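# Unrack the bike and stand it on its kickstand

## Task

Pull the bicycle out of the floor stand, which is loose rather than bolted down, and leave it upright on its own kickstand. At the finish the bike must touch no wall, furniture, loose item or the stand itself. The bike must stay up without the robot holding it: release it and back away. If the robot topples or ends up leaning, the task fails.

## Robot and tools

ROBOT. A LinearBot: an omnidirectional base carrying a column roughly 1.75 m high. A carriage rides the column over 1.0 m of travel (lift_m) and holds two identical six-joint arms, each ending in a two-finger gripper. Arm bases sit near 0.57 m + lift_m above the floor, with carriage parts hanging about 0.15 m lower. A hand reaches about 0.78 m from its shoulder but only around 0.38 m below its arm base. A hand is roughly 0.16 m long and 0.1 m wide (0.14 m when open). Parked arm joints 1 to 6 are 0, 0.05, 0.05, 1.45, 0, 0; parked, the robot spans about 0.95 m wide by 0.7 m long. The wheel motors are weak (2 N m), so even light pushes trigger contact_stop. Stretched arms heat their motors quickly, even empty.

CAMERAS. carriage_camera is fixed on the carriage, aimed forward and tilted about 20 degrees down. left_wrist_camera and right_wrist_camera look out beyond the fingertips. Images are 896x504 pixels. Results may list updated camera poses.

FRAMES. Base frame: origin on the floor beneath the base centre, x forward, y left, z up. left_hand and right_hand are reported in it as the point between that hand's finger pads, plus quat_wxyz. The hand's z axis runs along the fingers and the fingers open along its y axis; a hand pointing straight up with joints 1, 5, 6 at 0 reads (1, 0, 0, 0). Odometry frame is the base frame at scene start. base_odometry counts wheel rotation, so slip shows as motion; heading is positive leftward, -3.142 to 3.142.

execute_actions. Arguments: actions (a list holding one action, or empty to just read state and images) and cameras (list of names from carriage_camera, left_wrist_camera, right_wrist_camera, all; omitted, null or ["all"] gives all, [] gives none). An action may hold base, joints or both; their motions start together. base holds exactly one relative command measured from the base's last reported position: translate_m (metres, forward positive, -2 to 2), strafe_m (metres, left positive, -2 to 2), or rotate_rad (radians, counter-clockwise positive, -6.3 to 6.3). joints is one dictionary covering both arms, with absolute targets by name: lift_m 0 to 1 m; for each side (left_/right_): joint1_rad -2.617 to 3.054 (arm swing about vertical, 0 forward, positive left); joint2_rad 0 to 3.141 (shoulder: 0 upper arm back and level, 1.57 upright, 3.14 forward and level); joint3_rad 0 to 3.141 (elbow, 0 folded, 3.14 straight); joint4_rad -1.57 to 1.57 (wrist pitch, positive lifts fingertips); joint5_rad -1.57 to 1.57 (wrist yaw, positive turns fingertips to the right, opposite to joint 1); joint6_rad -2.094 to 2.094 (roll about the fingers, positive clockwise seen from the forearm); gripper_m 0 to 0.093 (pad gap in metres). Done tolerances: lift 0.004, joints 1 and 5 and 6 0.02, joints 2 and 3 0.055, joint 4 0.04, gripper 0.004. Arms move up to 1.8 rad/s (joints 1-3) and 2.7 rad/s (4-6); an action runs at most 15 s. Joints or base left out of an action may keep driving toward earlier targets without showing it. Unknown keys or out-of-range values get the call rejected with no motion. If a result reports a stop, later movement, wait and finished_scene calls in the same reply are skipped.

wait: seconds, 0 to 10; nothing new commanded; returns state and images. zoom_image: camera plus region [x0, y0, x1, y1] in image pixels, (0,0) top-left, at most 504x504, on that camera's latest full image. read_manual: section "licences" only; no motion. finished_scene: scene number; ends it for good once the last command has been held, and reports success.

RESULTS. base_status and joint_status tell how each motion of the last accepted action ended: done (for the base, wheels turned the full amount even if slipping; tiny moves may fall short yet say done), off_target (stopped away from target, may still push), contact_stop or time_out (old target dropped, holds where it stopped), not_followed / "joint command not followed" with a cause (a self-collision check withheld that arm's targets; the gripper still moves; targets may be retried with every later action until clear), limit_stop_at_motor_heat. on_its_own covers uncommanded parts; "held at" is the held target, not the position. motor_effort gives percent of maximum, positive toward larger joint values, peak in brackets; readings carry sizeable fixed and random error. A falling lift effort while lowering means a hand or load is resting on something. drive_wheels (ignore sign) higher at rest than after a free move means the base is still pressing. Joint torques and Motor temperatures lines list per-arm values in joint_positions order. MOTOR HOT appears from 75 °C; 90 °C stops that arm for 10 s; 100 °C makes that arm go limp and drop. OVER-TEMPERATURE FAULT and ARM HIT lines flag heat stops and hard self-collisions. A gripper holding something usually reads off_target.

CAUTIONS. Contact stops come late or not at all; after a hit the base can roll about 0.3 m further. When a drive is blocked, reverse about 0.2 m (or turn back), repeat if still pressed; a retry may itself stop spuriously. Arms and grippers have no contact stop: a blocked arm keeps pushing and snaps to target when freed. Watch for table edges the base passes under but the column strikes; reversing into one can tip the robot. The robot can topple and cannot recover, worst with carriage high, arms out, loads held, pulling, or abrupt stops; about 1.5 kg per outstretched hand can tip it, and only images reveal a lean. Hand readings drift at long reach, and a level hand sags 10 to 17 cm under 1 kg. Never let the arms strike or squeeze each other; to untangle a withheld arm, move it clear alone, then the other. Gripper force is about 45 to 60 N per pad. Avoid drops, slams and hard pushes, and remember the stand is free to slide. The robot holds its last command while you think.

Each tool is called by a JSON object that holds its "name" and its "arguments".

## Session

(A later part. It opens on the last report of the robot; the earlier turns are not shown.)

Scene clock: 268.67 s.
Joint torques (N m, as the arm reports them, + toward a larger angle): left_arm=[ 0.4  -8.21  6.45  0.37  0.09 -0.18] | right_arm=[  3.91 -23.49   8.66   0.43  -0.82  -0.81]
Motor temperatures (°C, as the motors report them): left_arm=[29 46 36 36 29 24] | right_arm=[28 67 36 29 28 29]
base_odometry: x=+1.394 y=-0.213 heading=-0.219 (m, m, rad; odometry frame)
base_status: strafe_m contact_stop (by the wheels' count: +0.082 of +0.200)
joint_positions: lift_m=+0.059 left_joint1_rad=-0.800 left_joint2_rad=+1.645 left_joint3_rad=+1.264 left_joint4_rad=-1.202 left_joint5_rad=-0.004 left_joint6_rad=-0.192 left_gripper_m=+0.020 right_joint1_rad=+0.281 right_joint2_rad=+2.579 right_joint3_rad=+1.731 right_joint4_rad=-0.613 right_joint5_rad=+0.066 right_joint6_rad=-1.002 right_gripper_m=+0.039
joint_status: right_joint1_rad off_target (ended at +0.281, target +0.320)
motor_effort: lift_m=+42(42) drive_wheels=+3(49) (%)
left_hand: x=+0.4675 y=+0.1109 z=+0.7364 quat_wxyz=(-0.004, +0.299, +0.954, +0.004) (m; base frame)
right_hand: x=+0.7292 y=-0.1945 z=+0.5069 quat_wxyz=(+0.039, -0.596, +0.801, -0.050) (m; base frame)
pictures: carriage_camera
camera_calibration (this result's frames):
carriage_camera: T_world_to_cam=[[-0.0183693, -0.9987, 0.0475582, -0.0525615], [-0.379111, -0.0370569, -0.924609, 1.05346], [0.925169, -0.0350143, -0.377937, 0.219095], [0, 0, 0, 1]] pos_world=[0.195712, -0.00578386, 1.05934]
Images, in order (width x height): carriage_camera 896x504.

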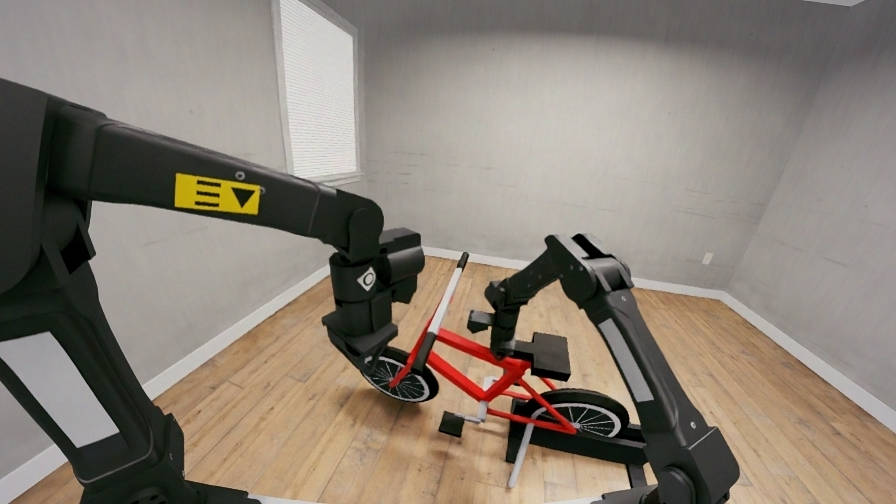

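{"name": "execute_actions", "arguments": {"actions": [{"base":{"translate_m":0.06},"joints":{"lift_m":0.0,"right_joint2_rad":2.48,"right_joint1_rad":0.29,"left_joint1_rad":-0.2}}], "cameras": []}}

{"name": "execute_actions", "arguments": {"actions": [{"joints":{"right_joint1_rad":0.6,"right_joint6_rad":-0.75}}], "cameras": ["carriage_camera"]}}

Scene clock: 278.80 s.
Joint torques (N m, as the arm reports them, + toward a larger angle): left_arm=[ 0.34 -8.27  6.6   0.31  0.06 -0.17] | right_arm=[  3.34 -14.     6.93   2.19  -0.09  -0.31]
Motor temperatures (°C, as the motors report them): left_arm=[28 46 36 35 29 24] | right_arm=[28 76 37 29 28 29]
MOTOR HOT: a motor of the right arm reached 75 °C. Now the hottest motor of the right arm, joint 2 (shoulder), reports 76 °C. The controller's stop level is 90 °C. To cool a motor, set the load down, stop pushing, or move to a pose that needs little force.
base_odometry: x=+1.453 y=-0.226 heading=-0.218 (m, m, rad; odometry frame)
base_status: done
joint_positions: lift_m=+0.000 left_joint1_rad=-0.199 left_joint2_rad=+1.645 left_joint3_rad=+1.263 left_joint4_rad=-1.198 left_joint5_rad=+0.000 left_joint6_rad=-0.192 left_gripper_m=+0.020 right_joint1_rad=+0.258 right_joint2_rad=+2.476 right_joint3_rad=+1.755 right_joint4_rad=-0.792 right_joint5_rad=+0.001 right_joint6_rad=-1.064 right_gripper_m=+0.039
joint_status: right_joint1_rad off_target (ended at +0.258, target +0.290); the others done
on_its_own: right_joint6_rad moved -0.062 toward your old target -1.100
motor_effort: lift_m=+28(32) drive_wheels=+7(40) (%)
left_hand: x=+0.5487 y=+0.2589 z=+0.6769 quat_wxyz=(-0.005, +0.004, +1.000, +0.001) (m; base frame)
right_hand: x=+0.7176 y=-0.1971 z=+0.4961 quat_wxyz=(+0.026, -0.614, +0.789, -0.012) (m; base frame)
pictures: none
No camera images: the call's "cameras" was empty. Leave "cameras" out to get every camera's image.

Scene clock: 280.07 s.
Joint torques (N m, as the arm reports them, + toward a larger angle): left_arm=[ 0.34 -8.25  6.59  0.32  0.06 -0.17] | right_arm=[ -3.26 -13.87   7.94   3.05  -0.83   1.15]
Motor temperatures (°C, as the motors report them): left_arm=[28 46 36 35 29 24] | right_arm=[28 76 37 29 28 29]
MOTOR HOT: still on. Now the hottest motor of the right arm, joint 2 (shoulder), reports 76 °C; the controller's stop level is 90 °C.
base_odometry: x=+1.453 y=-0.226 heading=-0.218 (m, m, rad; odometry frame)
base_status: not commanded
joint_positions: lift_m=+0.000 left_joint1_rad=-0.199 left_joint2_rad=+1.645 left_joint3_rad=+1.263 left_joint4_rad=-1.198 left_joint5_rad=+0.000 left_joint6_rad=-0.192 left_gripper_m=+0.020 right_joint1_rad=+0.635 right_joint2_rad=+2.478 right_joint3_rad=+1.740 right_joint4_rad=-0.908 right_joint5_rad=+0.064 right_joint6_rad=-0.877 right_gripper_m=+0.039
joint_status: right_joint1_rad off_target (ended at +0.635, target +0.600); right_joint6_rad off_target (ended at -0.877, target -0.750)
motor_effort: lift_m=+27(29) drive_wheels=+11(10) (%)
left_hand: x=+0.5487 y=+0.2589 z=+0.6769 quat_wxyz=(-0.005, +0.004, +1.000, +0.001) (m; base frame)
right_hand: x=+0.6212 y=-0.0688 z=+0.4925 quat_wxyz=(-0.041, -0.686, +0.726, -0.027) (m; base frame)
pictures: carriage_camera
camera_calibration (this result's frames):
carriage_camera: T_world_to_cam=[[-0.0183693, -0.9987, 0.0475582, -0.0497541], [-0.379111, -0.0370569, -0.924609, 0.998876], [0.925169, -0.0350143, -0.377937, 0.196784], [0, 0, 0, 1]] pos_world=[0.195712, -0.00578386, 1.00031]
Images, in order (width x height): carriage_camera 896x504.

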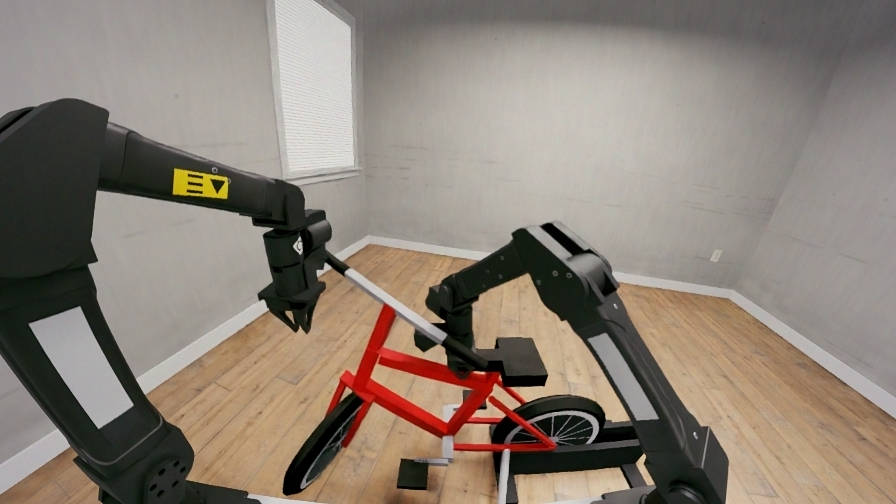

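{"name": "execute_actions", "arguments": {"actions": [{"base":{"translate_m":0.06},"joints":{"left_joint1_rad":-0.35,"left_joint2_rad":2.0,"left_joint3_rad":1.6,"left_joint4_rad":-0.9,"left_joint6_rad":0}}], "cameras": ["carriage_camera"]}}

{"name": "execute_actions", "arguments": {"actions": [{"base":{"strafe_m":0.25},"joints":{"right_joint1_rad":0.35,"right_joint6_rad":-1.1}}], "cameras": ["carriage_camera"]}}

Scene clock: 288.57 s.
Joint torques (N m, as the arm reports them, + toward a larger angle): left_arm=[  0.35 -11.54  10.44   1.34   0.14  -0.1 ] | right_arm=[ -1.07 -13.03   8.33   3.23  -0.03   1.28]
Motor temperatures (°C, as the motors report them): left_arm=[28 45 36 35 29 24] | right_arm=[28 72 38 32 28 30]
MOTOR HOT: cleared. Now the hottest motor of the right arm, joint 2 (shoulder), reports 72 °C.
base_odometry: x=+1.511 y=-0.238 heading=-0.217 (m, m, rad; odometry frame)
base_status: done
joint_positions: lift_m=+0.000 left_joint1_rad=-0.349 left_joint2_rad=+1.987 left_joint3_rad=+1.579 left_joint4_rad=-0.961 left_joint5_rad=-0.005 left_joint6_rad=+0.000 left_gripper_m=+0.020 right_joint1_rad=+0.613 right_joint2_rad=+2.470 right_joint3_rad=+1.737 right_joint4_rad=-0.926 right_joint5_rad=-0.008 right_joint6_rad=-0.892 right_gripper_m=+0.039
joint_status: left_joint4_rad off_target (ended at -0.961, target -0.900); the others done
on_its_own: right_joint1_rad moved -0.022 to your old target +0.600
motor_effort: lift_m=+28(28) drive_wheels=+9(67) (%)
left_hand: x=+0.6668 y=+0.1712 z=+0.6539 quat_wxyz=(+0.100, +0.172, +0.980, -0.015) (m; base frame)
right_hand: x=+0.6161 y=-0.0686 z=+0.4954 quat_wxyz=(-0.043, -0.683, +0.729, +0.010) (m; base frame)
pictures: carriage_camera
camera_calibration (this result's frames):
carriage_camera: T_world_to_cam=[[-0.0183693, -0.9987, 0.0475582, -0.0497541], [-0.379111, -0.0370569, -0.924609, 0.998876], [0.925169, -0.0350143, -0.377937, 0.196784], [0, 0, 0, 1]] pos_world=[0.195712, -0.00578386, 1.00031]
Images, in order (width x height): carriage_camera 896x504.

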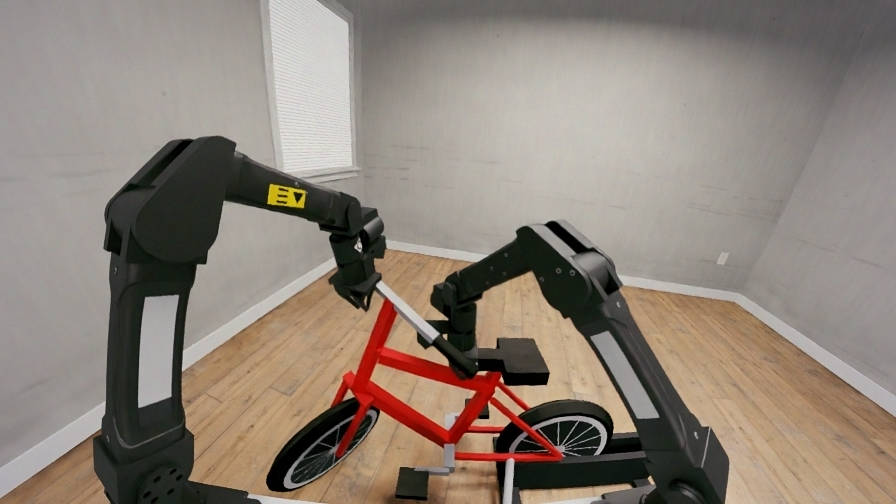

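Scene clock: 290.87 s.
Joint torques (N m, as the arm reports them, + toward a larger angle): left_arm=[  0.36 -11.63  10.56   0.91   0.14  -0.09] | right_arm=[  1.79 -13.58   8.78   3.99  -1.38   2.31]
Motor temperatures (°C, as the motors report them): left_arm=[28 46 36 35 29 24] | right_arm=[28 72 38 33 28 30]
base_odometry: x=+1.565 y=+0.006 heading=-0.218 (m, m, rad; odometry frame)
base_status: done
joint_positions: lift_m=+0.000 left_joint1_rad=-0.349 left_joint2_rad=+1.987 left_joint3_rad=+1.579 left_joint4_rad=-0.907 left_joint5_rad=-0.005 left_joint6_rad=+0.000 left_gripper_m=+0.020 right_joint1_rad=+0.334 right_joint2_rad=+2.480 right_joint3_rad=+1.726 right_joint4_rad=-1.034 right_joint5_rad=+0.111 right_joint6_rad=-1.353 right_gripper_m=+0.038
joint_status: right_joint6_rad off_target (ended at -1.353, target -1.100); the others done
on_its_own: left_joint4_rad moved +0.054 to your old target -0.900
motor_effort: lift_m=+28(28) drive_wheels=+8(62) (%)
left_hand: x=+0.6790 y=+0.1671 z=+0.6569 quat_wxyz=(+0.126, +0.171, +0.977, -0.020) (m; base frame)
right_hand: x=+0.6472 y=-0.2040 z=+0.4943 quat_wxyz=(-0.121, -0.745, +0.655, +0.005) (m; base frame)
pictures: carriage_camera
camera_calibration (this result's frames):
carriage_camera: T_world_to_cam=[[-0.0183693, -0.9987, 0.0475582, -0.0497541], [-0.379111, -0.0370569, -0.924609, 0.998876], [0.925169, -0.0350143, -0.377937, 0.196784], [0, 0, 0, 1]] pos_world=[0.195712, -0.00578386, 1.00031]
Images, in order (width x height): carriage_camera 896x504.

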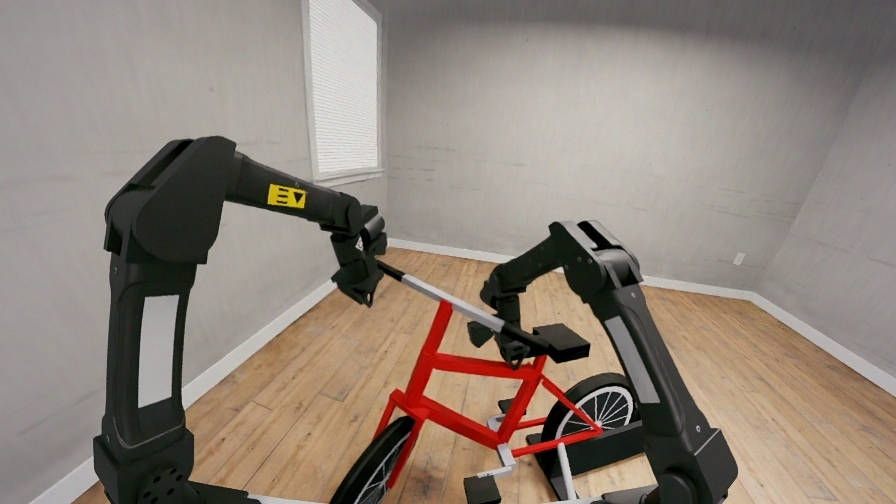

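{"name": "execute_actions", "arguments": {"actions": [{"base":{"translate_m":-0.15},"joints":{"right_joint6_rad":-1.35,"right_joint5_rad":0.05,"left_joint1_rad":0.3}}], "cameras": []}}

{"name": "execute_actions", "arguments": {"actions": [{"base":{"strafe_m":0.15},"joints":{"right_joint6_rad":-1.35}}], "cameras": ["carriage_camera"]}}

Scene clock: 299.00 s.
Joint torques (N m, as the arm reports them, + toward a larger angle): left_arm=[  0.01 -11.75  10.59   0.85   0.1   -0.09] | right_arm=[  6.3  -13.61   9.32   2.73  -1.32   0.85]
Motor temperatures (°C, as the motors report them): left_arm=[28 47 37 35 29 24] | right_arm=[28 69 39 36 28 33]
base_odometry: x=+1.419 y=+0.038 heading=-0.218 (m, m, rad; odometry frame)
base_status: done
joint_positions: lift_m=+0.000 left_joint1_rad=+0.306 left_joint2_rad=+1.988 left_joint3_rad=+1.579 left_joint4_rad=-0.897 left_joint5_rad=-0.002 left_joint6_rad=+0.000 left_gripper_m=+0.020 right_joint1_rad=+0.288 right_joint2_rad=+2.476 right_joint3_rad=+1.726 right_joint4_rad=-0.874 right_joint5_rad=+0.159 right_joint6_rad=-1.443 right_gripper_m=+0.038
joint_status: right_joint5_rad off_target (ended at +0.159, target +0.050); right_joint6_rad off_target (ended at -1.443, target -1.350); the others done
motor_effort: lift_m=+28(27) drive_wheels=-12(55) (%)
left_hand: x=+0.6870 y=+0.4486 z=+0.6571 quat_wxyz=(+0.131, -0.151, +0.980, +0.021) (m; base frame)
right_hand: x=+0.6922 y=-0.2183 z=+0.4920 quat_wxyz=(-0.065, -0.760, +0.644, -0.052) (m; base frame)
pictures: none
No camera images: the call's "cameras" was empty. Leave "cameras" out to get every camera's image.

Scene clock: 300.43 s.
Joint torques (N m, as the arm reports them, + toward a larger angle): left_arm=[  0.2  -12.14  10.43   0.84   0.11  -0.09] | right_arm=[  3.09 -13.45   8.99   3.18  -1.83   1.6 ]
Motor temperatures (°C, as the motors report them): left_arm=[28 47 37 35 29 24] | right_arm=[28 69 39 36 28 33]
base_odometry: x=+1.436 y=+0.118 heading=-0.218 (m, m, rad; odometry frame)
base_status: strafe_m contact_stop (by the wheels' count: +0.082 of +0.150)
joint_positions: lift_m=+0.000 left_joint1_rad=+0.303 left_joint2_rad=+1.991 left_joint3_rad=+1.580 left_joint4_rad=-0.897 left_joint5_rad=-0.002 left_joint6_rad=+0.000 left_gripper_m=+0.020 right_joint1_rad=+0.321 right_joint2_rad=+2.475 right_joint3_rad=+1.726 right_joint4_rad=-0.928 right_joint5_rad=+0.202 right_joint6_rad=-1.528 right_gripper_m=+0.038
joint_status: right_joint6_rad off_target (ended at -1.529, target -1.350)
motor_effort: lift_m=+28(28) drive_wheels=+15(72) (%)
left_hand: x=+0.6876 y=+0.4472 z=+0.6559 quat_wxyz=(+0.129, -0.150, +0.980, +0.021) (m; base frame)
right_hand: x=+0.6791 y=-0.2152 z=+0.4946 quat_wxyz=(-0.101, -0.797, +0.594, -0.053) (m; base frame)
pictures: carriage_camera
camera_calibration (this result's frames):
carriage_camera: T_world_to_cam=[[-0.0183693, -0.9987, 0.0475582, -0.0497541], [-0.379111, -0.0370569, -0.924609, 0.998876], [0.925169, -0.0350143, -0.377937, 0.196784], [0, 0, 0, 1]] pos_world=[0.195712, -0.00578386, 1.00031]
Images, in order (width x height): carriage_camera 896x504.

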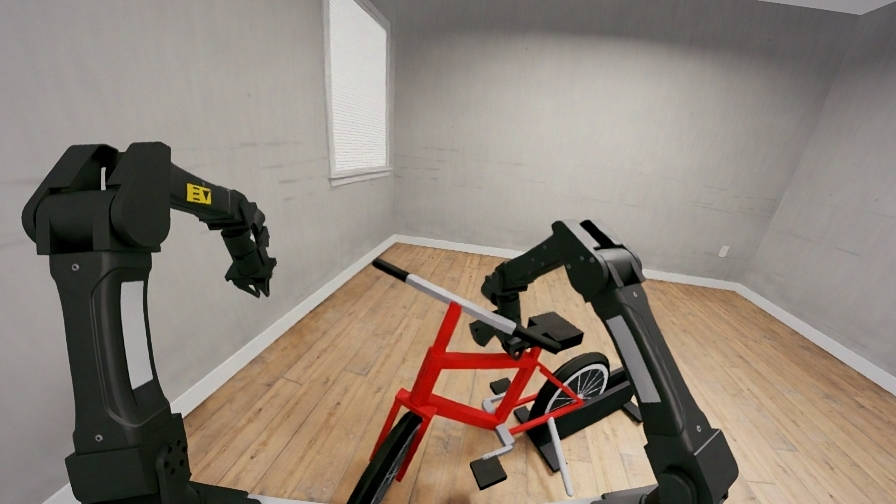

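{"name": "execute_actions", "arguments": {"actions": [{"joints":{"right_gripper_m":0.093,"right_joint1_rad":0.32,"right_joint5_rad":0.1,"right_joint6_rad":-1.5}}], "cameras": ["carriage_camera"]}}

{"name": "execute_actions", "arguments": {"actions": [{"joints":{"lift_m":0.3}}], "cameras": []}}

{"name": "execute_actions", "arguments": {"actions": [{"base":{"translate_m":-0.5},"joints":{"right_joint2_rad":1.0,"right_joint3_rad":1.0,"left_joint2_rad":1.0,"left_joint3_rad":1.0}}], "cameras": ["carriage_camera"]}}

Scene clock: 312.17 s.
Joint torques (N m, as the arm reports them, + toward a larger angle): left_arm=[  0.21 -12.12  10.43   0.84   0.11  -0.09] | right_arm=[  1.58 -14.09   8.7    3.07  -0.81   0.42]
Motor temperatures (°C, as the motors report them): left_arm=[28 48 38 35 28 24] | right_arm=[28 67 40 37 29 33]
base_odometry: x=+1.436 y=+0.118 heading=-0.218 (m, m, rad; odometry frame)
base_status: not commanded
joint_positions: lift_m=+0.000 left_joint1_rad=+0.303 left_joint2_rad=+1.991 left_joint3_rad=+1.580 left_joint4_rad=-0.897 left_joint5_rad=-0.002 left_joint6_rad=+0.000 left_gripper_m=+0.020 right_joint1_rad=+0.305 right_joint2_rad=+2.482 right_joint3_rad=+1.730 right_joint4_rad=-0.919 right_joint5_rad=+0.167 right_joint6_rad=-1.546 right_gripper_m=+0.093
joint_status: right_joint5_rad off_target (ended at +0.167, target +0.100); right_joint6_rad off_target (ended at -1.546, target -1.500); the others done
motor_effort: lift_m=+28(28) drive_wheels=+12(13) (%)
left_hand: x=+0.6876 y=+0.4472 z=+0.6559 quat_wxyz=(+0.129, -0.150, +0.980, +0.021) (m; base frame)
right_hand: x=+0.6807 y=-0.2157 z=+0.4910 quat_wxyz=(-0.089, -0.798, +0.595, -0.039) (m; base frame)
pictures: carriage_camera
camera_calibration (this result's frames):
carriage_camera: T_world_to_cam=[[-0.0183693, -0.9987, 0.0475582, -0.0497541], [-0.379111, -0.0370569, -0.924609, 0.998876], [0.925169, -0.0350143, -0.377937, 0.196784], [0, 0, 0, 1]] pos_world=[0.195712, -0.00578386, 1.00031]
Images, in order (width x height): carriage_camera 896x504.

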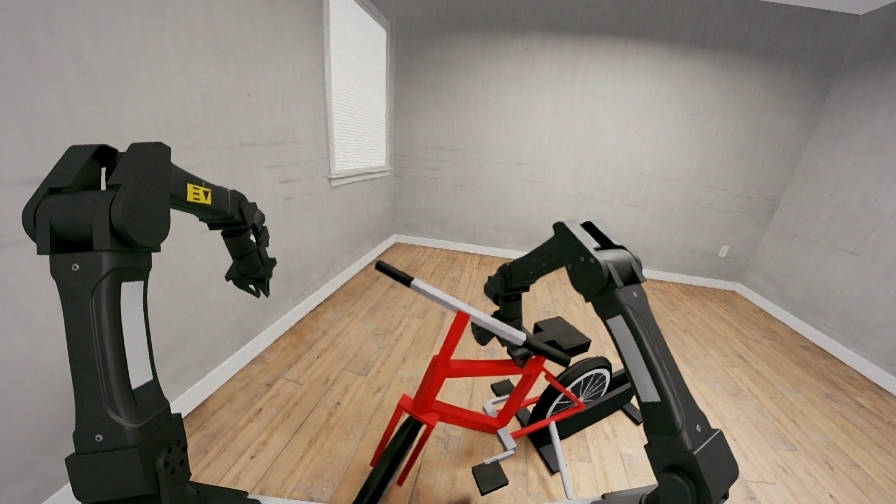

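Scene clock: 313.90 s.
Joint torques (N m, as the arm reports them, + toward a larger angle): left_arm=[  0.19 -13.01   9.73   0.85   0.11  -0.09] | right_arm=[  0.87 -14.28   7.37   1.03  -0.08   0.1 ]
Motor temperatures (°C, as the motors report them): left_arm=[28 49 38 35 28 24] | right_arm=[27 67 40 37 29 33]
base_odometry: x=+1.436 y=+0.118 heading=-0.218 (m, m, rad; odometry frame)
base_status: not commanded
joint_positions: lift_m=+0.300 left_joint1_rad=+0.303 left_joint2_rad=+2.002 left_joint3_rad=+1.587 left_joint4_rad=-0.899 left_joint5_rad=-0.002 left_joint6_rad=+0.000 left_gripper_m=+0.020 right_joint1_rad=+0.314 right_joint2_rad=+2.476 right_joint3_rad=+1.753 right_joint4_rad=-0.650 right_joint5_rad=+0.105 right_joint6_rad=-1.509 right_gripper_m=+0.093
joint_status: all done
on_its_own: right_joint5_rad moved -0.062 to your old target +0.100; right_joint6_rad moved +0.038 to your old target -1.500
motor_effort: lift_m=+35(44) drive_wheels=+10(13) (%)
left_hand: x=+0.6887 y=+0.4476 z=+0.9531 quat_wxyz=(+0.127, -0.150, +0.980, +0.020) (m; base frame)
right_hand: x=+0.7480 y=-0.1788 z=+0.8007 quat_wxyz=(+0.052, -0.782, +0.613, -0.099) (m; base frame)
pictures: none
No camera images: the call's "cameras" was empty. Leave "cameras" out to get every camera's image.

Scene clock: 317.10 s.
Joint torques (N m, as the arm reports them, + toward a larger angle): left_arm=[ 0.16 -3.85  7.17  1.53  0.1  -0.09] | right_arm=[ 0.87 -2.89  6.7   2.34 -0.09  0.14]
Motor temperatures (°C, as the motors report them): left_arm=[28 48 38 35 28 24] | right_arm=[27 65 39 36 29 32]
base_odometry: x=+0.948 y=+0.226 heading=-0.218 (m, m, rad; odometry frame)
base_status: done
joint_positions: lift_m=+0.300 left_joint1_rad=+0.303 left_joint2_rad=+1.009 left_joint3_rad=+1.019 left_joint4_rad=-0.899 left_joint5_rad=-0.002 left_joint6_rad=+0.000 left_gripper_m=+0.020 right_joint1_rad=+0.314 right_joint2_rad=+1.008 right_joint3_rad=+1.018 right_joint4_rad=-0.643 right_joint5_rad=+0.104 right_joint6_rad=-1.508 right_gripper_m=+0.093
joint_status: all done
motor_effort: lift_m=+35(36) drive_wheels=-5(43) (%)
left_hand: x=+0.5334 y=+0.3991 z=+1.0898 quat_wxyz=(+0.330, -0.143, +0.932, +0.051) (m; base frame)
right_hand: x=+0.5783 y=-0.2337 z=+1.1356 quat_wxyz=(+0.347, -0.689, +0.565, -0.292) (m; base frame)
pictures: carriage_camera
camera_calibration (this result's frames):
carriage_camera: T_world_to_cam=[[-0.0183693, -0.9987, 0.0475582, -0.063996], [-0.379111, -0.0370569, -0.924609, 1.27576], [0.925169, -0.0350143, -0.377937, 0.309963], [0, 0, 0, 1]] pos_world=[0.195712, -0.00578386, 1.29977]
Images, in order (width x height): carriage_camera 896x504.

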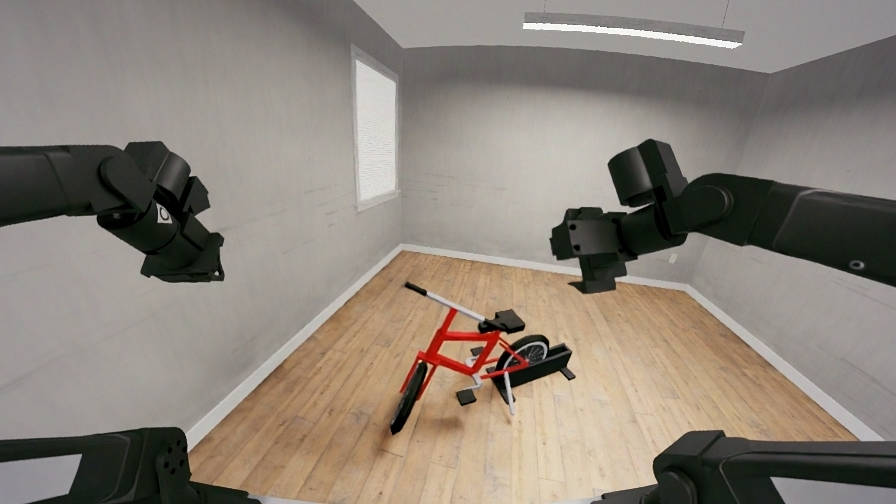

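{"name": "execute_actions", "arguments": {"actions": [{"base":{"rotate_rad":0.44}}], "cameras": []}}

{"name": "execute_actions", "arguments": {"actions": [{"base":{"strafe_m":-0.54}}], "cameras": []}}

{"name": "execute_actions", "arguments": {"actions": [{"base":{"translate_m":0.2},"joints":{"right_joint1_rad":0.3,"right_joint2_rad":2.45,"right_joint3_rad":1.75,"right_joint4_rad":-0.8,"right_joint5_rad":0,"right_joint6_rad":-1.5}}], "cameras": ["carriage_camera","right_wrist_camera"]}}

Scene clock: 353.07 s.
Joint torques (N m, as the arm reports them, + toward a larger angle): left_arm=[ 0.22 -3.91  7.15  1.54  0.11 -0.09] | right_arm=[ 0.86 -3.03  6.72  2.36 -0.09  0.14]
Motor temperatures (°C, as the motors report them): left_arm=[28 42 37 38 28 24] | right_arm=[27 48 39 36 28 29]
base_odometry: x=+0.948 y=+0.226 heading=+0.221 (m, m, rad; odometry frame)
base_status: done
joint_positions: lift_m=+0.300 left_joint1_rad=+0.303 left_joint2_rad=+1.009 left_joint3_rad=+1.019 left_joint4_rad=-0.899 left_joint5_rad=-0.002 left_joint6_rad=+0.000 left_gripper_m=+0.020 right_joint1_rad=+0.314 right_joint2_rad=+1.008 right_joint3_rad=+1.018 right_joint4_rad=-0.643 right_joint5_rad=+0.103 right_joint6_rad=-1.508 right_gripper_m=+0.093
joint_status: not commanded
motor_effort: lift_m=+35(35) drive_wheels=+15(36) (%)
left_hand: x=+0.5334 y=+0.3991 z=+1.0898 quat_wxyz=(+0.330, -0.143, +0.932, +0.051) (m; base frame)
right_hand: x=+0.5782 y=-0.2335 z=+1.1356 quat_wxyz=(+0.347, -0.690, +0.564, -0.292) (m; base frame)
pictures: none
No camera images: the call's "cameras" was empty. Leave "cameras" out to get every camera's image.

Scene clock: 356.30 s.
Joint torques (N m, as the arm reports them, + toward a larger angle): left_arm=[ 0.17 -3.88  7.13  1.52  0.11 -0.09] | right_arm=[ 0.82 -2.88  6.86  2.36 -0.06  0.14]
Motor temperatures (°C, as the motors report them): left_arm=[28 41 37 38 28 24] | right_arm=[27 48 39 36 28 29]
base_odometry: x=+1.067 y=-0.301 heading=+0.222 (m, m, rad; odometry frame)
base_status: done
joint_positions: lift_m=+0.300 left_joint1_rad=+0.303 left_joint2_rad=+1.009 left_joint3_rad=+1.019 left_joint4_rad=-0.899 left_joint5_rad=-0.002 left_joint6_rad=+0.000 left_gripper_m=+0.020 right_joint1_rad=+0.314 right_joint2_rad=+1.008 right_joint3_rad=+1.018 right_joint4_rad=-0.643 right_joint5_rad=+0.103 right_joint6_rad=-1.508 right_gripper_m=+0.093
joint_status: not commanded
motor_effort: lift_m=+36(35) drive_wheels=-11(54) (%)
left_hand: x=+0.5334 y=+0.3991 z=+1.0898 quat_wxyz=(+0.330, -0.143, +0.932, +0.051) (m; base frame)
right_hand: x=+0.5782 y=-0.2335 z=+1.1356 quat_wxyz=(+0.347, -0.690, +0.564, -0.292) (m; base frame)
pictures: none
No camera images: the call's "cameras" was empty. Leave "cameras" out to get every camera's image.

Scene clock: 358.37 s.
Joint torques (N m, as the arm reports them, + toward a larger angle): left_arm=[ 0.23 -3.88  7.11  1.54  0.1  -0.1 ] | right_arm=[ -0.35 -14.15   7.37   0.6   -0.15   0.08]
Motor temperatures (°C, as the motors report them): left_arm=[28 41 37 38 28 24] | right_arm=[27 48 39 35 28 29]
base_odometry: x=+1.262 y=-0.257 heading=+0.221 (m, m, rad; odometry frame)
base_status: done
joint_positions: lift_m=+0.300 left_joint1_rad=+0.303 left_joint2_rad=+1.009 left_joint3_rad=+1.019 left_joint4_rad=-0.900 left_joint5_rad=-0.002 left_joint6_rad=+0.000 left_gripper_m=+0.020 right_joint1_rad=+0.305 right_joint2_rad=+2.448 right_joint3_rad=+1.741 right_joint4_rad=-0.791 right_joint5_rad=+0.003 right_joint6_rad=-1.507 right_gripper_m=+0.093
joint_status: all done
motor_effort: lift_m=+36(35) drive_wheels=-10(46) (%)
left_hand: x=+0.5333 y=+0.3991 z=+1.0897 quat_wxyz=(+0.330, -0.143, +0.932, +0.051) (m; base frame)
right_hand: x=+0.7123 y=-0.1763 z=+0.8048 quat_wxyz=(+0.029, -0.787, +0.616, -0.022) (m; base frame)
pictures: carriage_camera, right_wrist_camera
camera_calibration (this result's frames):
carriage_camera: T_world_to_cam=[[-0.0183693, -0.9987, 0.0475582, -0.063996], [-0.379111, -0.0370569, -0.924609, 1.27576], [0.925169, -0.0350143, -0.377937, 0.309963], [0, 0, 0, 1]] pos_world=[0.195712, -0.00578386, 1.29977]
right_wrist_camera: T_world_to_cam=[[0.967661, 0.218322, 0.126361, -0.759404], [0.0997911, -0.79138, 0.603125, -0.6936], [0.231675, -0.571011, -0.787574, 0.492476], [0, 0, 0, 1]] pos_world=[0.689966, -0.101897, 0.902148]
Images, in order (width x height): carriage_camera 896x504, right_wrist_camera 896x504.

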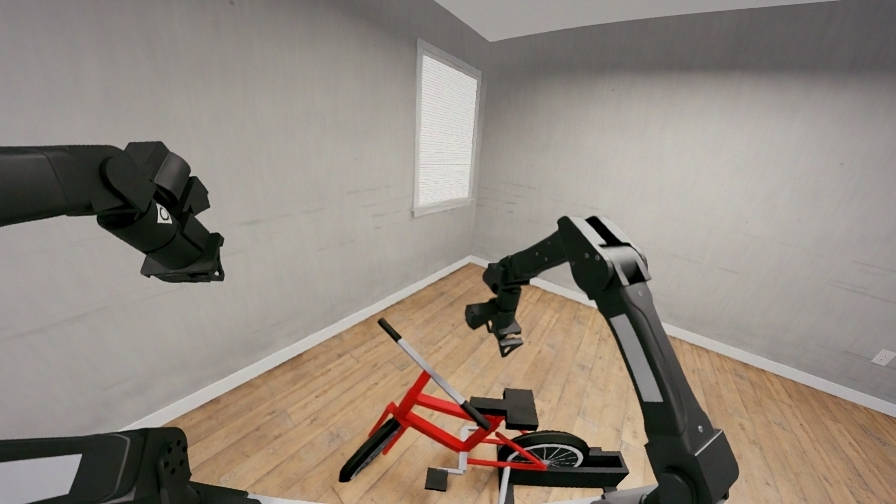

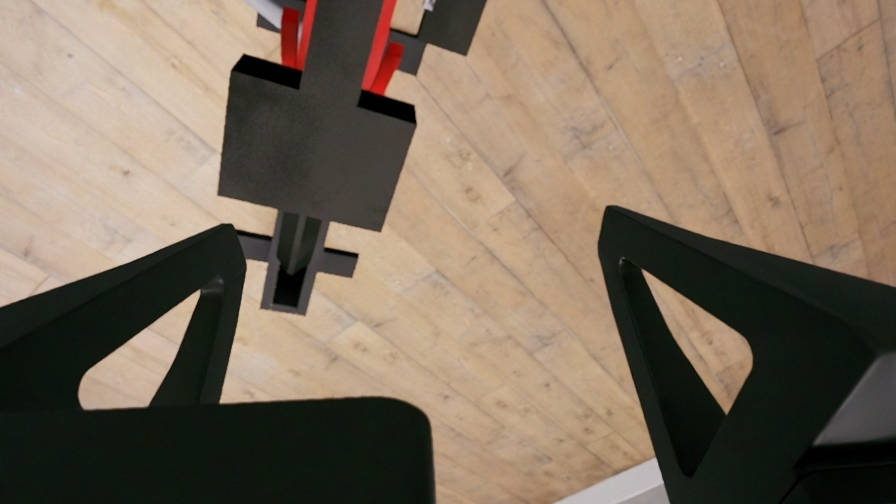

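{"name": "execute_actions", "arguments": {"actions": [{"base":{"translate_m":-0.08}}], "cameras": []}}

{"name": "execute_actions", "arguments": {"actions": [{"base":{"strafe_m":0.06},"joints":{"lift_m":0.13,"right_joint6_rad":-1.35}}], "cameras": ["carriage_camera","right_wrist_camera"]}}

Scene clock: 369.40 s.
Joint torques (N m, as the arm reports them, + toward a larger angle): left_arm=[ 0.18 -3.87  7.13  1.54  0.11 -0.09] | right_arm=[ -0.01 -13.94   7.37   0.62  -0.15   0.08]
Motor temperatures (°C, as the motors report them): left_arm=[28 40 37 38 28 23] | right_arm=[27 52 39 33 27 29]
base_odometry: x=+1.184 y=-0.274 heading=+0.222 (m, m, rad; odometry frame)
base_status: done
joint_positions: lift_m=+0.300 left_joint1_rad=+0.303 left_joint2_rad=+1.009 left_joint3_rad=+1.019 left_joint4_rad=-0.900 left_joint5_rad=-0.002 left_joint6_rad=+0.000 left_gripper_m=+0.020 right_joint1_rad=+0.303 right_joint2_rad=+2.448 right_joint3_rad=+1.741 right_joint4_rad=-0.794 right_joint5_rad=+0.003 right_joint6_rad=-1.507 right_gripper_m=+0.093
joint_status: not commanded
motor_effort: lift_m=+36(35) drive_wheels=+14(59) (%)
left_hand: x=+0.5333 y=+0.3991 z=+1.0897 quat_wxyz=(+0.330, -0.143, +0.932, +0.051) (m; base frame)
right_hand: x=+0.7119 y=-0.1775 z=+0.8048 quat_wxyz=(+0.028, -0.786, +0.617, -0.021) (m; base frame)
pictures: none
No camera images: the call's "cameras" was empty. Leave "cameras" out to get every camera's image.

Scene clock: 370.73 s.
Joint torques (N m, as the arm reports them, + toward a larger angle): left_arm=[ 0.22 -3.77  8.03  1.56  0.1  -0.09] | right_arm=[ -0.1  -13.97   7.23   0.76  -0.12   0.08]
Motor temperatures (°C, as the motors report them): left_arm=[28 40 37 38 28 23] | right_arm=[27 53 39 33 27 29]
base_odometry: x=+1.171 y=-0.216 heading=+0.222 (m, m, rad; odometry frame)
base_status: done
joint_positions: lift_m=+0.130 left_joint1_rad=+0.303 left_joint2_rad=+1.008 left_joint3_rad=+1.010 left_joint4_rad=-0.904 left_joint5_rad=-0.002 left_joint6_rad=+0.000 left_gripper_m=+0.020 right_joint1_rad=+0.303 right_joint2_rad=+2.446 right_joint3_rad=+1.743 right_joint4_rad=-0.807 right_joint5_rad=+0.002 right_joint6_rad=-1.358 right_gripper_m=+0.093
joint_status: all done
motor_effort: lift_m=+30(31) drive_wheels=-3(47) (%)
left_hand: x=+0.5314 y=+0.3985 z=+0.9161 quat_wxyz=(+0.325, -0.143, +0.934, +0.050) (m; base frame)
right_hand: x=+0.7098 y=-0.1780 z=+0.6363 quat_wxyz=(+0.026, -0.738, +0.674, -0.016) (m; base frame)
pictures: carriage_camera, right_wrist_camera
camera_calibration (this result's frames):
carriage_camera: T_world_to_cam=[[-0.0183693, -0.9987, 0.0475582, -0.0559306], [-0.379111, -0.0370569, -0.924609, 1.11896], [0.925169, -0.0350143, -0.377937, 0.245868], [0, 0, 0, 1]] pos_world=[0.195712, -0.00578386, 1.13018]
right_wrist_camera: T_world_to_cam=[[0.991205, 0.0688638, 0.113006, -0.770072], [-0.0122588, -0.802487, 0.596544, -0.5113], [0.131766, -0.592683, -0.794585, 0.430969], [0, 0, 0, 1]] pos_world=[0.700244, -0.101853, 0.734477]
Images, in order (width x height): carriage_camera 896x504, right_wrist_camera 896x504.

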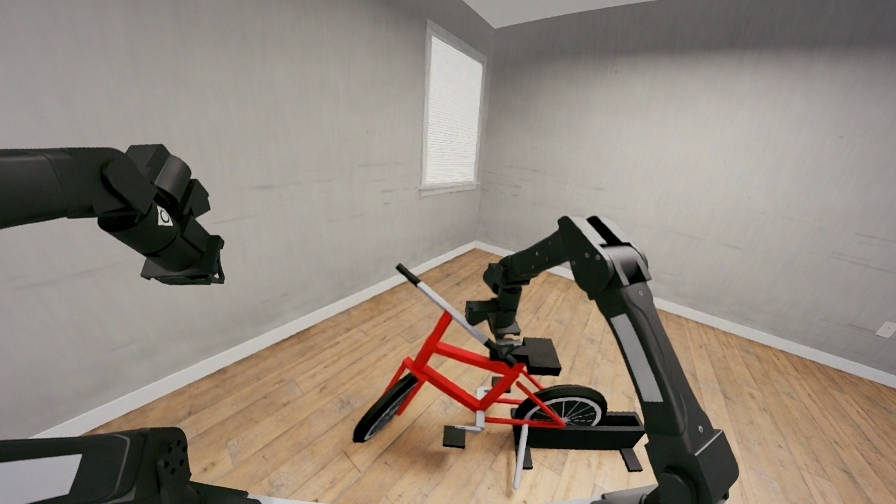

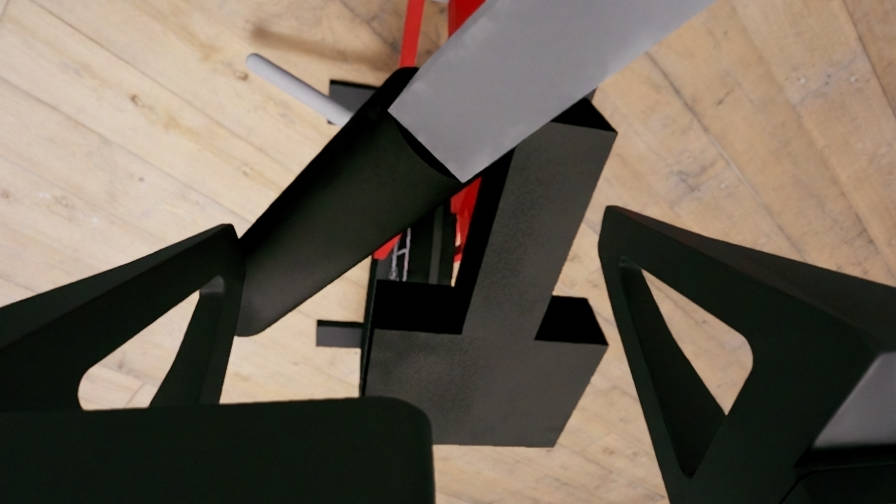

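{"name": "execute_actions", "arguments": {"actions": [{"base":{"strafe_m":-0.05},"joints":{"lift_m":0.06,"right_gripper_m":0.0}}], "cameras": ["right_wrist_camera"]}}

{"name": "execute_actions", "arguments": {"actions": [{"base":{"translate_m":-0.04},"joints":{"lift_m":0.09}}], "cameras": []}}

{"name": "execute_actions", "arguments": {"actions": [{"base":{"strafe_m":0.22},"joints":{"lift_m":0.09}}], "cameras": ["carriage_camera","right_wrist_camera"]}}

Scene clock: 390.53 s.
Joint torques (N m, as the arm reports them, + toward a larger angle): left_arm=[ 0.22 -3.73  8.09  1.57  0.1  -0.1 ] | right_arm=[-0.51 -6.9   4.61  1.84  0.75 -0.86]
Motor temperatures (°C, as the motors report them): left_arm=[27 39 37 38 28 23] | right_arm=[27 57 39 32 27 29]
base_odometry: x=+1.176 y=-0.242 heading=+0.223 (m, m, rad; odometry frame)
base_status: strafe_m contact_stop (by the wheels' count: -0.027 of -0.050)
joint_positions: lift_m=+0.061 left_joint1_rad=+0.303 left_joint2_rad=+1.007 left_joint3_rad=+1.010 left_joint4_rad=-0.904 left_joint5_rad=-0.002 left_joint6_rad=+0.000 left_gripper_m=+0.020 right_joint1_rad=+0.306 right_joint2_rad=+2.364 right_joint3_rad=+1.779 right_joint4_rad=-0.906 right_joint5_rad=-0.074 right_joint6_rad=-1.252 right_gripper_m=+0.036
joint_status: right_gripper_m off_target (ended at +0.036, target +0.000); the others done
motor_effort: lift_m=+25(25) drive_wheels=-12(47) (%)
left_hand: x=+0.5312 y=+0.3983 z=+0.8465 quat_wxyz=(+0.325, -0.143, +0.934, +0.050) (m; base frame)
right_hand: x=+0.7071 y=-0.1635 z=+0.6107 quat_wxyz=(+0.052, -0.703, +0.709, +0.015) (m; base frame)
pictures: right_wrist_camera
camera_calibration (this result's frames):
right_wrist_camera: T_world_to_cam=[[0.993905, -0.035888, 0.10423, -0.779204], [-0.0858981, -0.844739, 0.52824, -0.397554], [0.0690898, -0.533974, -0.842673, 0.502742], [0, 0, 0, 1]] pos_world=[0.705572, -0.0953417, 0.714868]
Images, in order (width x height): right_wrist_camera 896x504.

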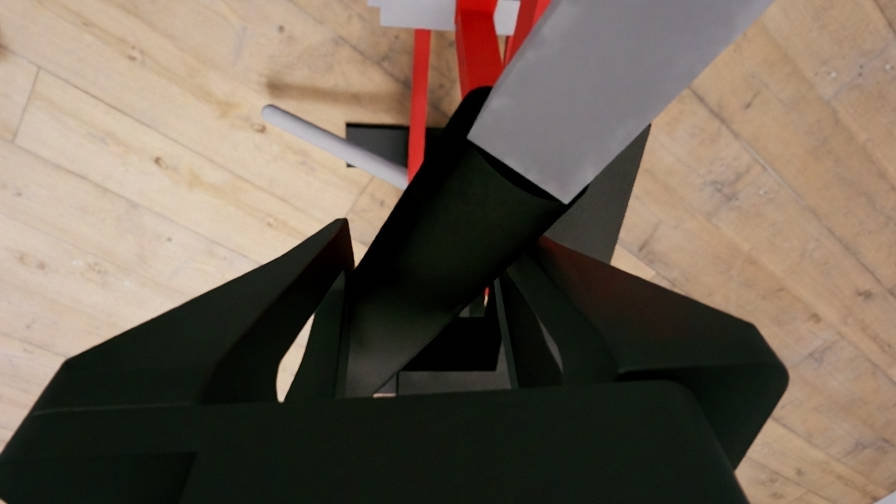

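not run: a stop came earlier in this reply.

not run: a stop came earlier in this reply.

{"name": "execute_actions", "arguments": {"actions": [{"base":{"strafe_m":0.15},"joints":{"lift_m":0.09,"right_joint2_rad":2.4,"right_joint6_rad":-0.8,"right_joint1_rad":0.4}}], "cameras": ["carriage_camera"]}}

{"name": "execute_actions", "arguments": {"actions": [{"base":{"translate_m":-0.1},"joints":{"right_joint6_rad":-0.4}}], "cameras": ["carriage_camera"]}}

Scene clock: 404.70 s.
Joint torques (N m, as the arm reports them, + toward a larger angle): left_arm=[ 0.19 -3.73  8.12  1.53  0.1  -0.09] | right_arm=[  7.61 -13.01   7.25   2.9   -2.61   0.32]
Motor temperatures (°C, as the motors report them): left_arm=[27 39 37 39 28 23] | right_arm=[27 54 38 33 28 29]
base_odometry: x=+1.144 y=-0.096 heading=+0.223 (m, m, rad; odometry frame)
base_status: done
joint_positions: lift_m=+0.090 left_joint1_rad=+0.303 left_joint2_rad=+1.007 left_joint3_rad=+1.010 left_joint4_rad=-0.900 left_joint5_rad=-0.002 left_joint6_rad=+0.000 left_gripper_m=+0.020 right_joint1_rad=+0.324 right_joint2_rad=+2.393 right_joint3_rad=+1.740 right_joint4_rad=-1.058 right_joint5_rad=+0.217 right_joint6_rad=-0.833 right_gripper_m=+0.024
joint_status: right_joint1_rad off_target (ended at +0.324, target +0.400); right_joint6_rad off_target (ended at -0.833, target -0.800); the others done
on_its_own: right_gripper_m moved -0.012 toward your old target +0.000
motor_effort: lift_m=+36(42) drive_wheels=+16(60) (%)
left_hand: x=+0.5319 y=+0.3985 z=+0.8762 quat_wxyz=(+0.326, -0.143, +0.933, +0.050) (m; base frame)
right_hand: x=+0.6686 y=-0.2200 z=+0.6236 quat_wxyz=(-0.094, -0.549, +0.826, -0.087) (m; base frame)
pictures: carriage_camera
camera_calibration (this result's frames):
carriage_camera: T_world_to_cam=[[-0.0183693, -0.9987, 0.0475582, -0.0540054], [-0.379111, -0.0370569, -0.924609, 1.08153], [0.925169, -0.0350143, -0.377937, 0.230569], [0, 0, 0, 1]] pos_world=[0.195712, -0.00578386, 1.0897]
Images, in order (width x height): carriage_camera 896x504.

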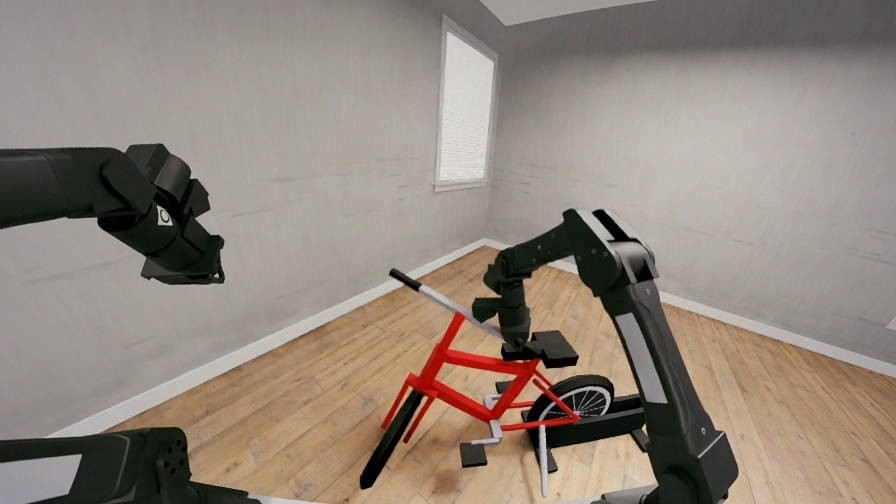

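Scene clock: 406.30 s.
Joint torques (N m, as the arm reports them, + toward a larger angle): left_arm=[ 0.2  -3.73  8.12  1.54  0.1  -0.08] | right_arm=[  3.61 -11.62   7.45   2.33  -1.7    0.55]
Motor temperatures (°C, as the motors report them): left_arm=[27 39 37 39 28 23] | right_arm=[27 54 38 33 28 29]
base_odometry: x=+1.046 y=-0.118 heading=+0.223 (m, m, rad; odometry frame)
base_status: done
joint_positions: lift_m=+0.090 left_joint1_rad=+0.303 left_joint2_rad=+1.007 left_joint3_rad=+1.010 left_joint4_rad=-0.900 left_joint5_rad=-0.002 left_joint6_rad=+0.000 left_gripper_m=+0.020 right_joint1_rad=+0.366 right_joint2_rad=+2.375 right_joint3_rad=+1.740 right_joint4_rad=-0.979 right_joint5_rad=+0.142 right_joint6_rad=-0.460 right_gripper_m=+0.024
joint_status: right_joint6_rad off_target (ended at -0.459, target -0.400)
on_its_own: right_joint1_rad moved +0.042 toward your old target +0.400
motor_effort: lift_m=+36(36) drive_wheels=-5(61) (%)
left_hand: x=+0.5319 y=+0.3985 z=+0.8763 quat_wxyz=(+0.326, -0.143, +0.933, +0.050) (m; base frame)
right_hand: x=+0.6802 y=-0.1838 z=+0.6270 quat_wxyz=(-0.025, -0.401, +0.913, -0.070) (m; base frame)
pictures: carriage_camera
camera_calibration (this result's frames):
carriage_camera: T_world_to_cam=[[-0.0183693, -0.9987, 0.0475582, -0.0540073], [-0.379111, -0.0370569, -0.924609, 1.08157], [0.925169, -0.0350143, -0.377937, 0.230584], [0, 0, 0, 1]] pos_world=[0.195712, -0.00578386, 1.08974]
Images, in order (width x height): carriage_camera 896x504.

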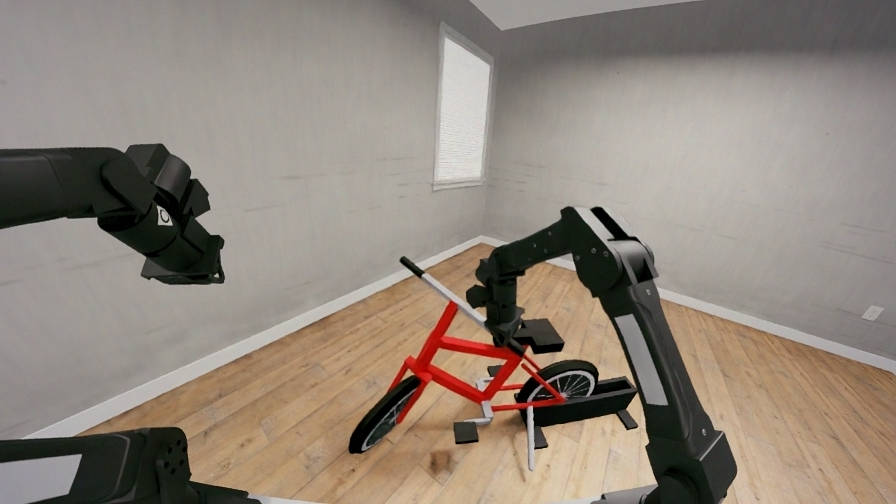

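{"name": "execute_actions", "arguments": {"actions": [{"joints":{"right_joint1_rad":0.75,"right_joint6_rad":-0.1,"right_joint5_rad":0,"right_joint4_rad":-0.9}}], "cameras": ["carriage_camera"]}}

{"name": "execute_actions", "arguments": {"actions": [{"base":{"strafe_m":0.25},"joints":{"right_joint1_rad":0.7}}], "cameras": ["carriage_camera"]}}

Scene clock: 417.03 s.
Joint torques (N m, as the arm reports them, + toward a larger angle): left_arm=[ 0.19 -3.68  8.09  1.53  0.1  -0.09] | right_arm=[ -3.05 -11.89   7.09   1.91  -0.65   0.6 ]
Motor temperatures (°C, as the motors report them): left_arm=[27 38 37 39 28 23] | right_arm=[27 55 39 34 29 29]
base_odometry: x=+1.046 y=-0.118 heading=+0.223 (m, m, rad; odometry frame)
base_status: not commanded
joint_positions: lift_m=+0.090 left_joint1_rad=+0.303 left_joint2_rad=+1.007 left_joint3_rad=+1.010 left_joint4_rad=-0.900 left_joint5_rad=-0.002 left_joint6_rad=+0.000 left_gripper_m=+0.020 right_joint1_rad=+0.783 right_joint2_rad=+2.379 right_joint3_rad=+1.744 right_joint4_rad=-1.049 right_joint5_rad=+0.053 right_joint6_rad=-0.166 right_gripper_m=+0.023
joint_status: right_joint1_rad off_target (ended at +0.783, target +0.750); right_joint4_rad off_target (ended at -1.049, target -0.900); right_joint5_rad off_target (ended at +0.053, target +0.000); right_joint6_rad off_target (ended at -0.166, target -0.100)
motor_effort: lift_m=+36(35) drive_wheels=-5(4) (%)
left_hand: x=+0.5319 y=+0.3985 z=+0.8763 quat_wxyz=(+0.326, -0.143, +0.933, +0.050) (m; base frame)
right_hand: x=+0.5688 y=-0.0286 z=+0.6261 quat_wxyz=(-0.046, -0.457, +0.887, -0.042) (m; base frame)
pictures: carriage_camera
camera_calibration (this result's frames):
carriage_camera: T_world_to_cam=[[-0.0183693, -0.9987, 0.0475582, -0.0540085], [-0.379111, -0.0370569, -0.924609, 1.08159], [0.925169, -0.0350143, -0.377937, 0.230594], [0, 0, 0, 1]] pos_world=[0.195712, -0.00578386, 1.08977]
Images, in order (width x height): carriage_camera 896x504.

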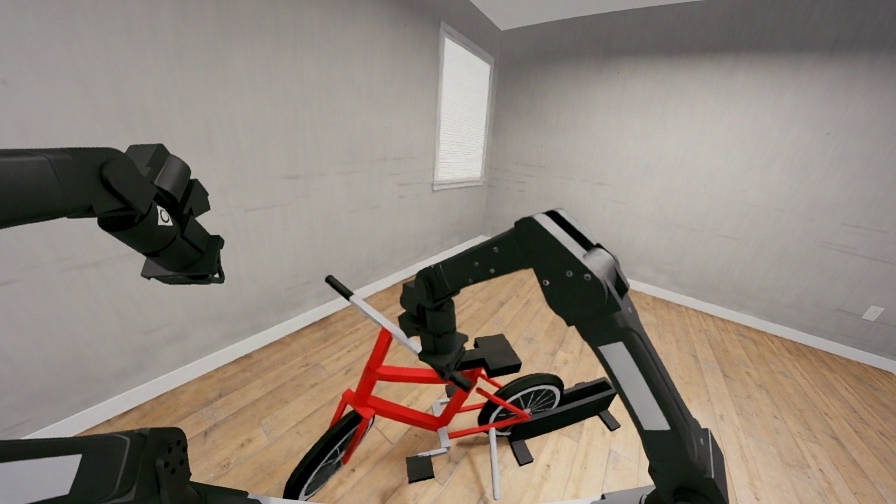

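Scene clock: 419.33 s.
Joint torques (N m, as the arm reports them, + toward a larger angle): left_arm=[ 0.19 -3.7   8.09  1.53  0.1  -0.09] | right_arm=[ 2.23 -9.23  7.34  4.57 -1.39  0.31]
Motor temperatures (°C, as the motors report them): left_arm=[27 38 37 39 28 23] | right_arm=[27 54 39 35 29 29]
base_odometry: x=+0.991 y=+0.126 heading=+0.223 (m, m, rad; odometry frame)
base_status: done
joint_positions: lift_m=+0.090 left_joint1_rad=+0.303 left_joint2_rad=+1.007 left_joint3_rad=+1.010 left_joint4_rad=-0.901 left_joint5_rad=-0.002 left_joint6_rad=+0.000 left_gripper_m=+0.020 right_joint1_rad=+0.678 right_joint2_rad=+2.356 right_joint3_rad=+1.733 right_joint4_rad=-1.380 right_joint5_rad=+0.118 right_joint6_rad=-0.133 right_gripper_m=+0.023
joint_status: right_joint1_rad off_target (ended at +0.679, target +0.700)
on_its_own: right_joint6_rad moved +0.033 toward your old target -0.100
motor_effort: lift_m=+33(35) drive_wheels=+9(62) (%)
left_hand: x=+0.5318 y=+0.3985 z=+0.8763 quat_wxyz=(+0.326, -0.143, +0.933, +0.050) (m; base frame)
right_hand: x=+0.5434 y=-0.1193 z=+0.6549 quat_wxyz=(-0.191, -0.396, +0.891, -0.113) (m; base frame)
pictures: carriage_camera
camera_calibration (this result's frames):
carriage_camera: T_world_to_cam=[[-0.0183693, -0.9987, 0.0475582, -0.0540132], [-0.379111, -0.0370569, -0.924609, 1.08168], [0.925169, -0.0350143, -0.377937, 0.230631], [0, 0, 0, 1]] pos_world=[0.195712, -0.00578386, 1.08986]
Images, in order (width x height): carriage_camera 896x504.

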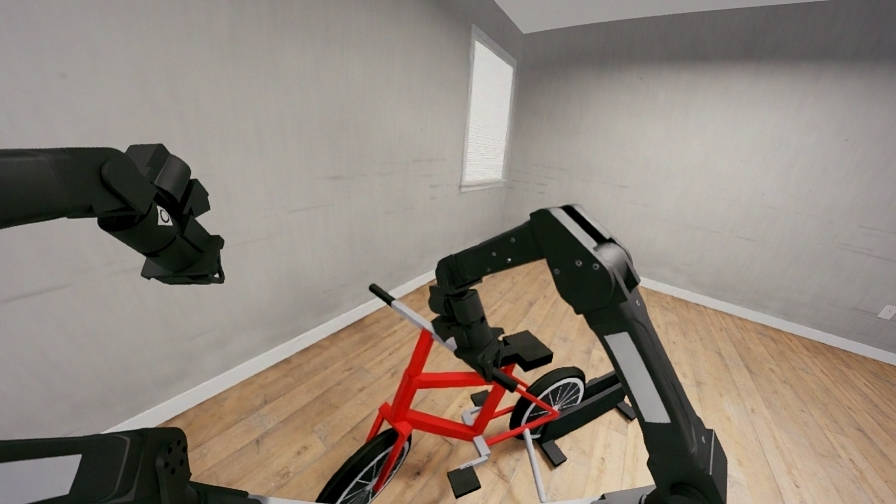

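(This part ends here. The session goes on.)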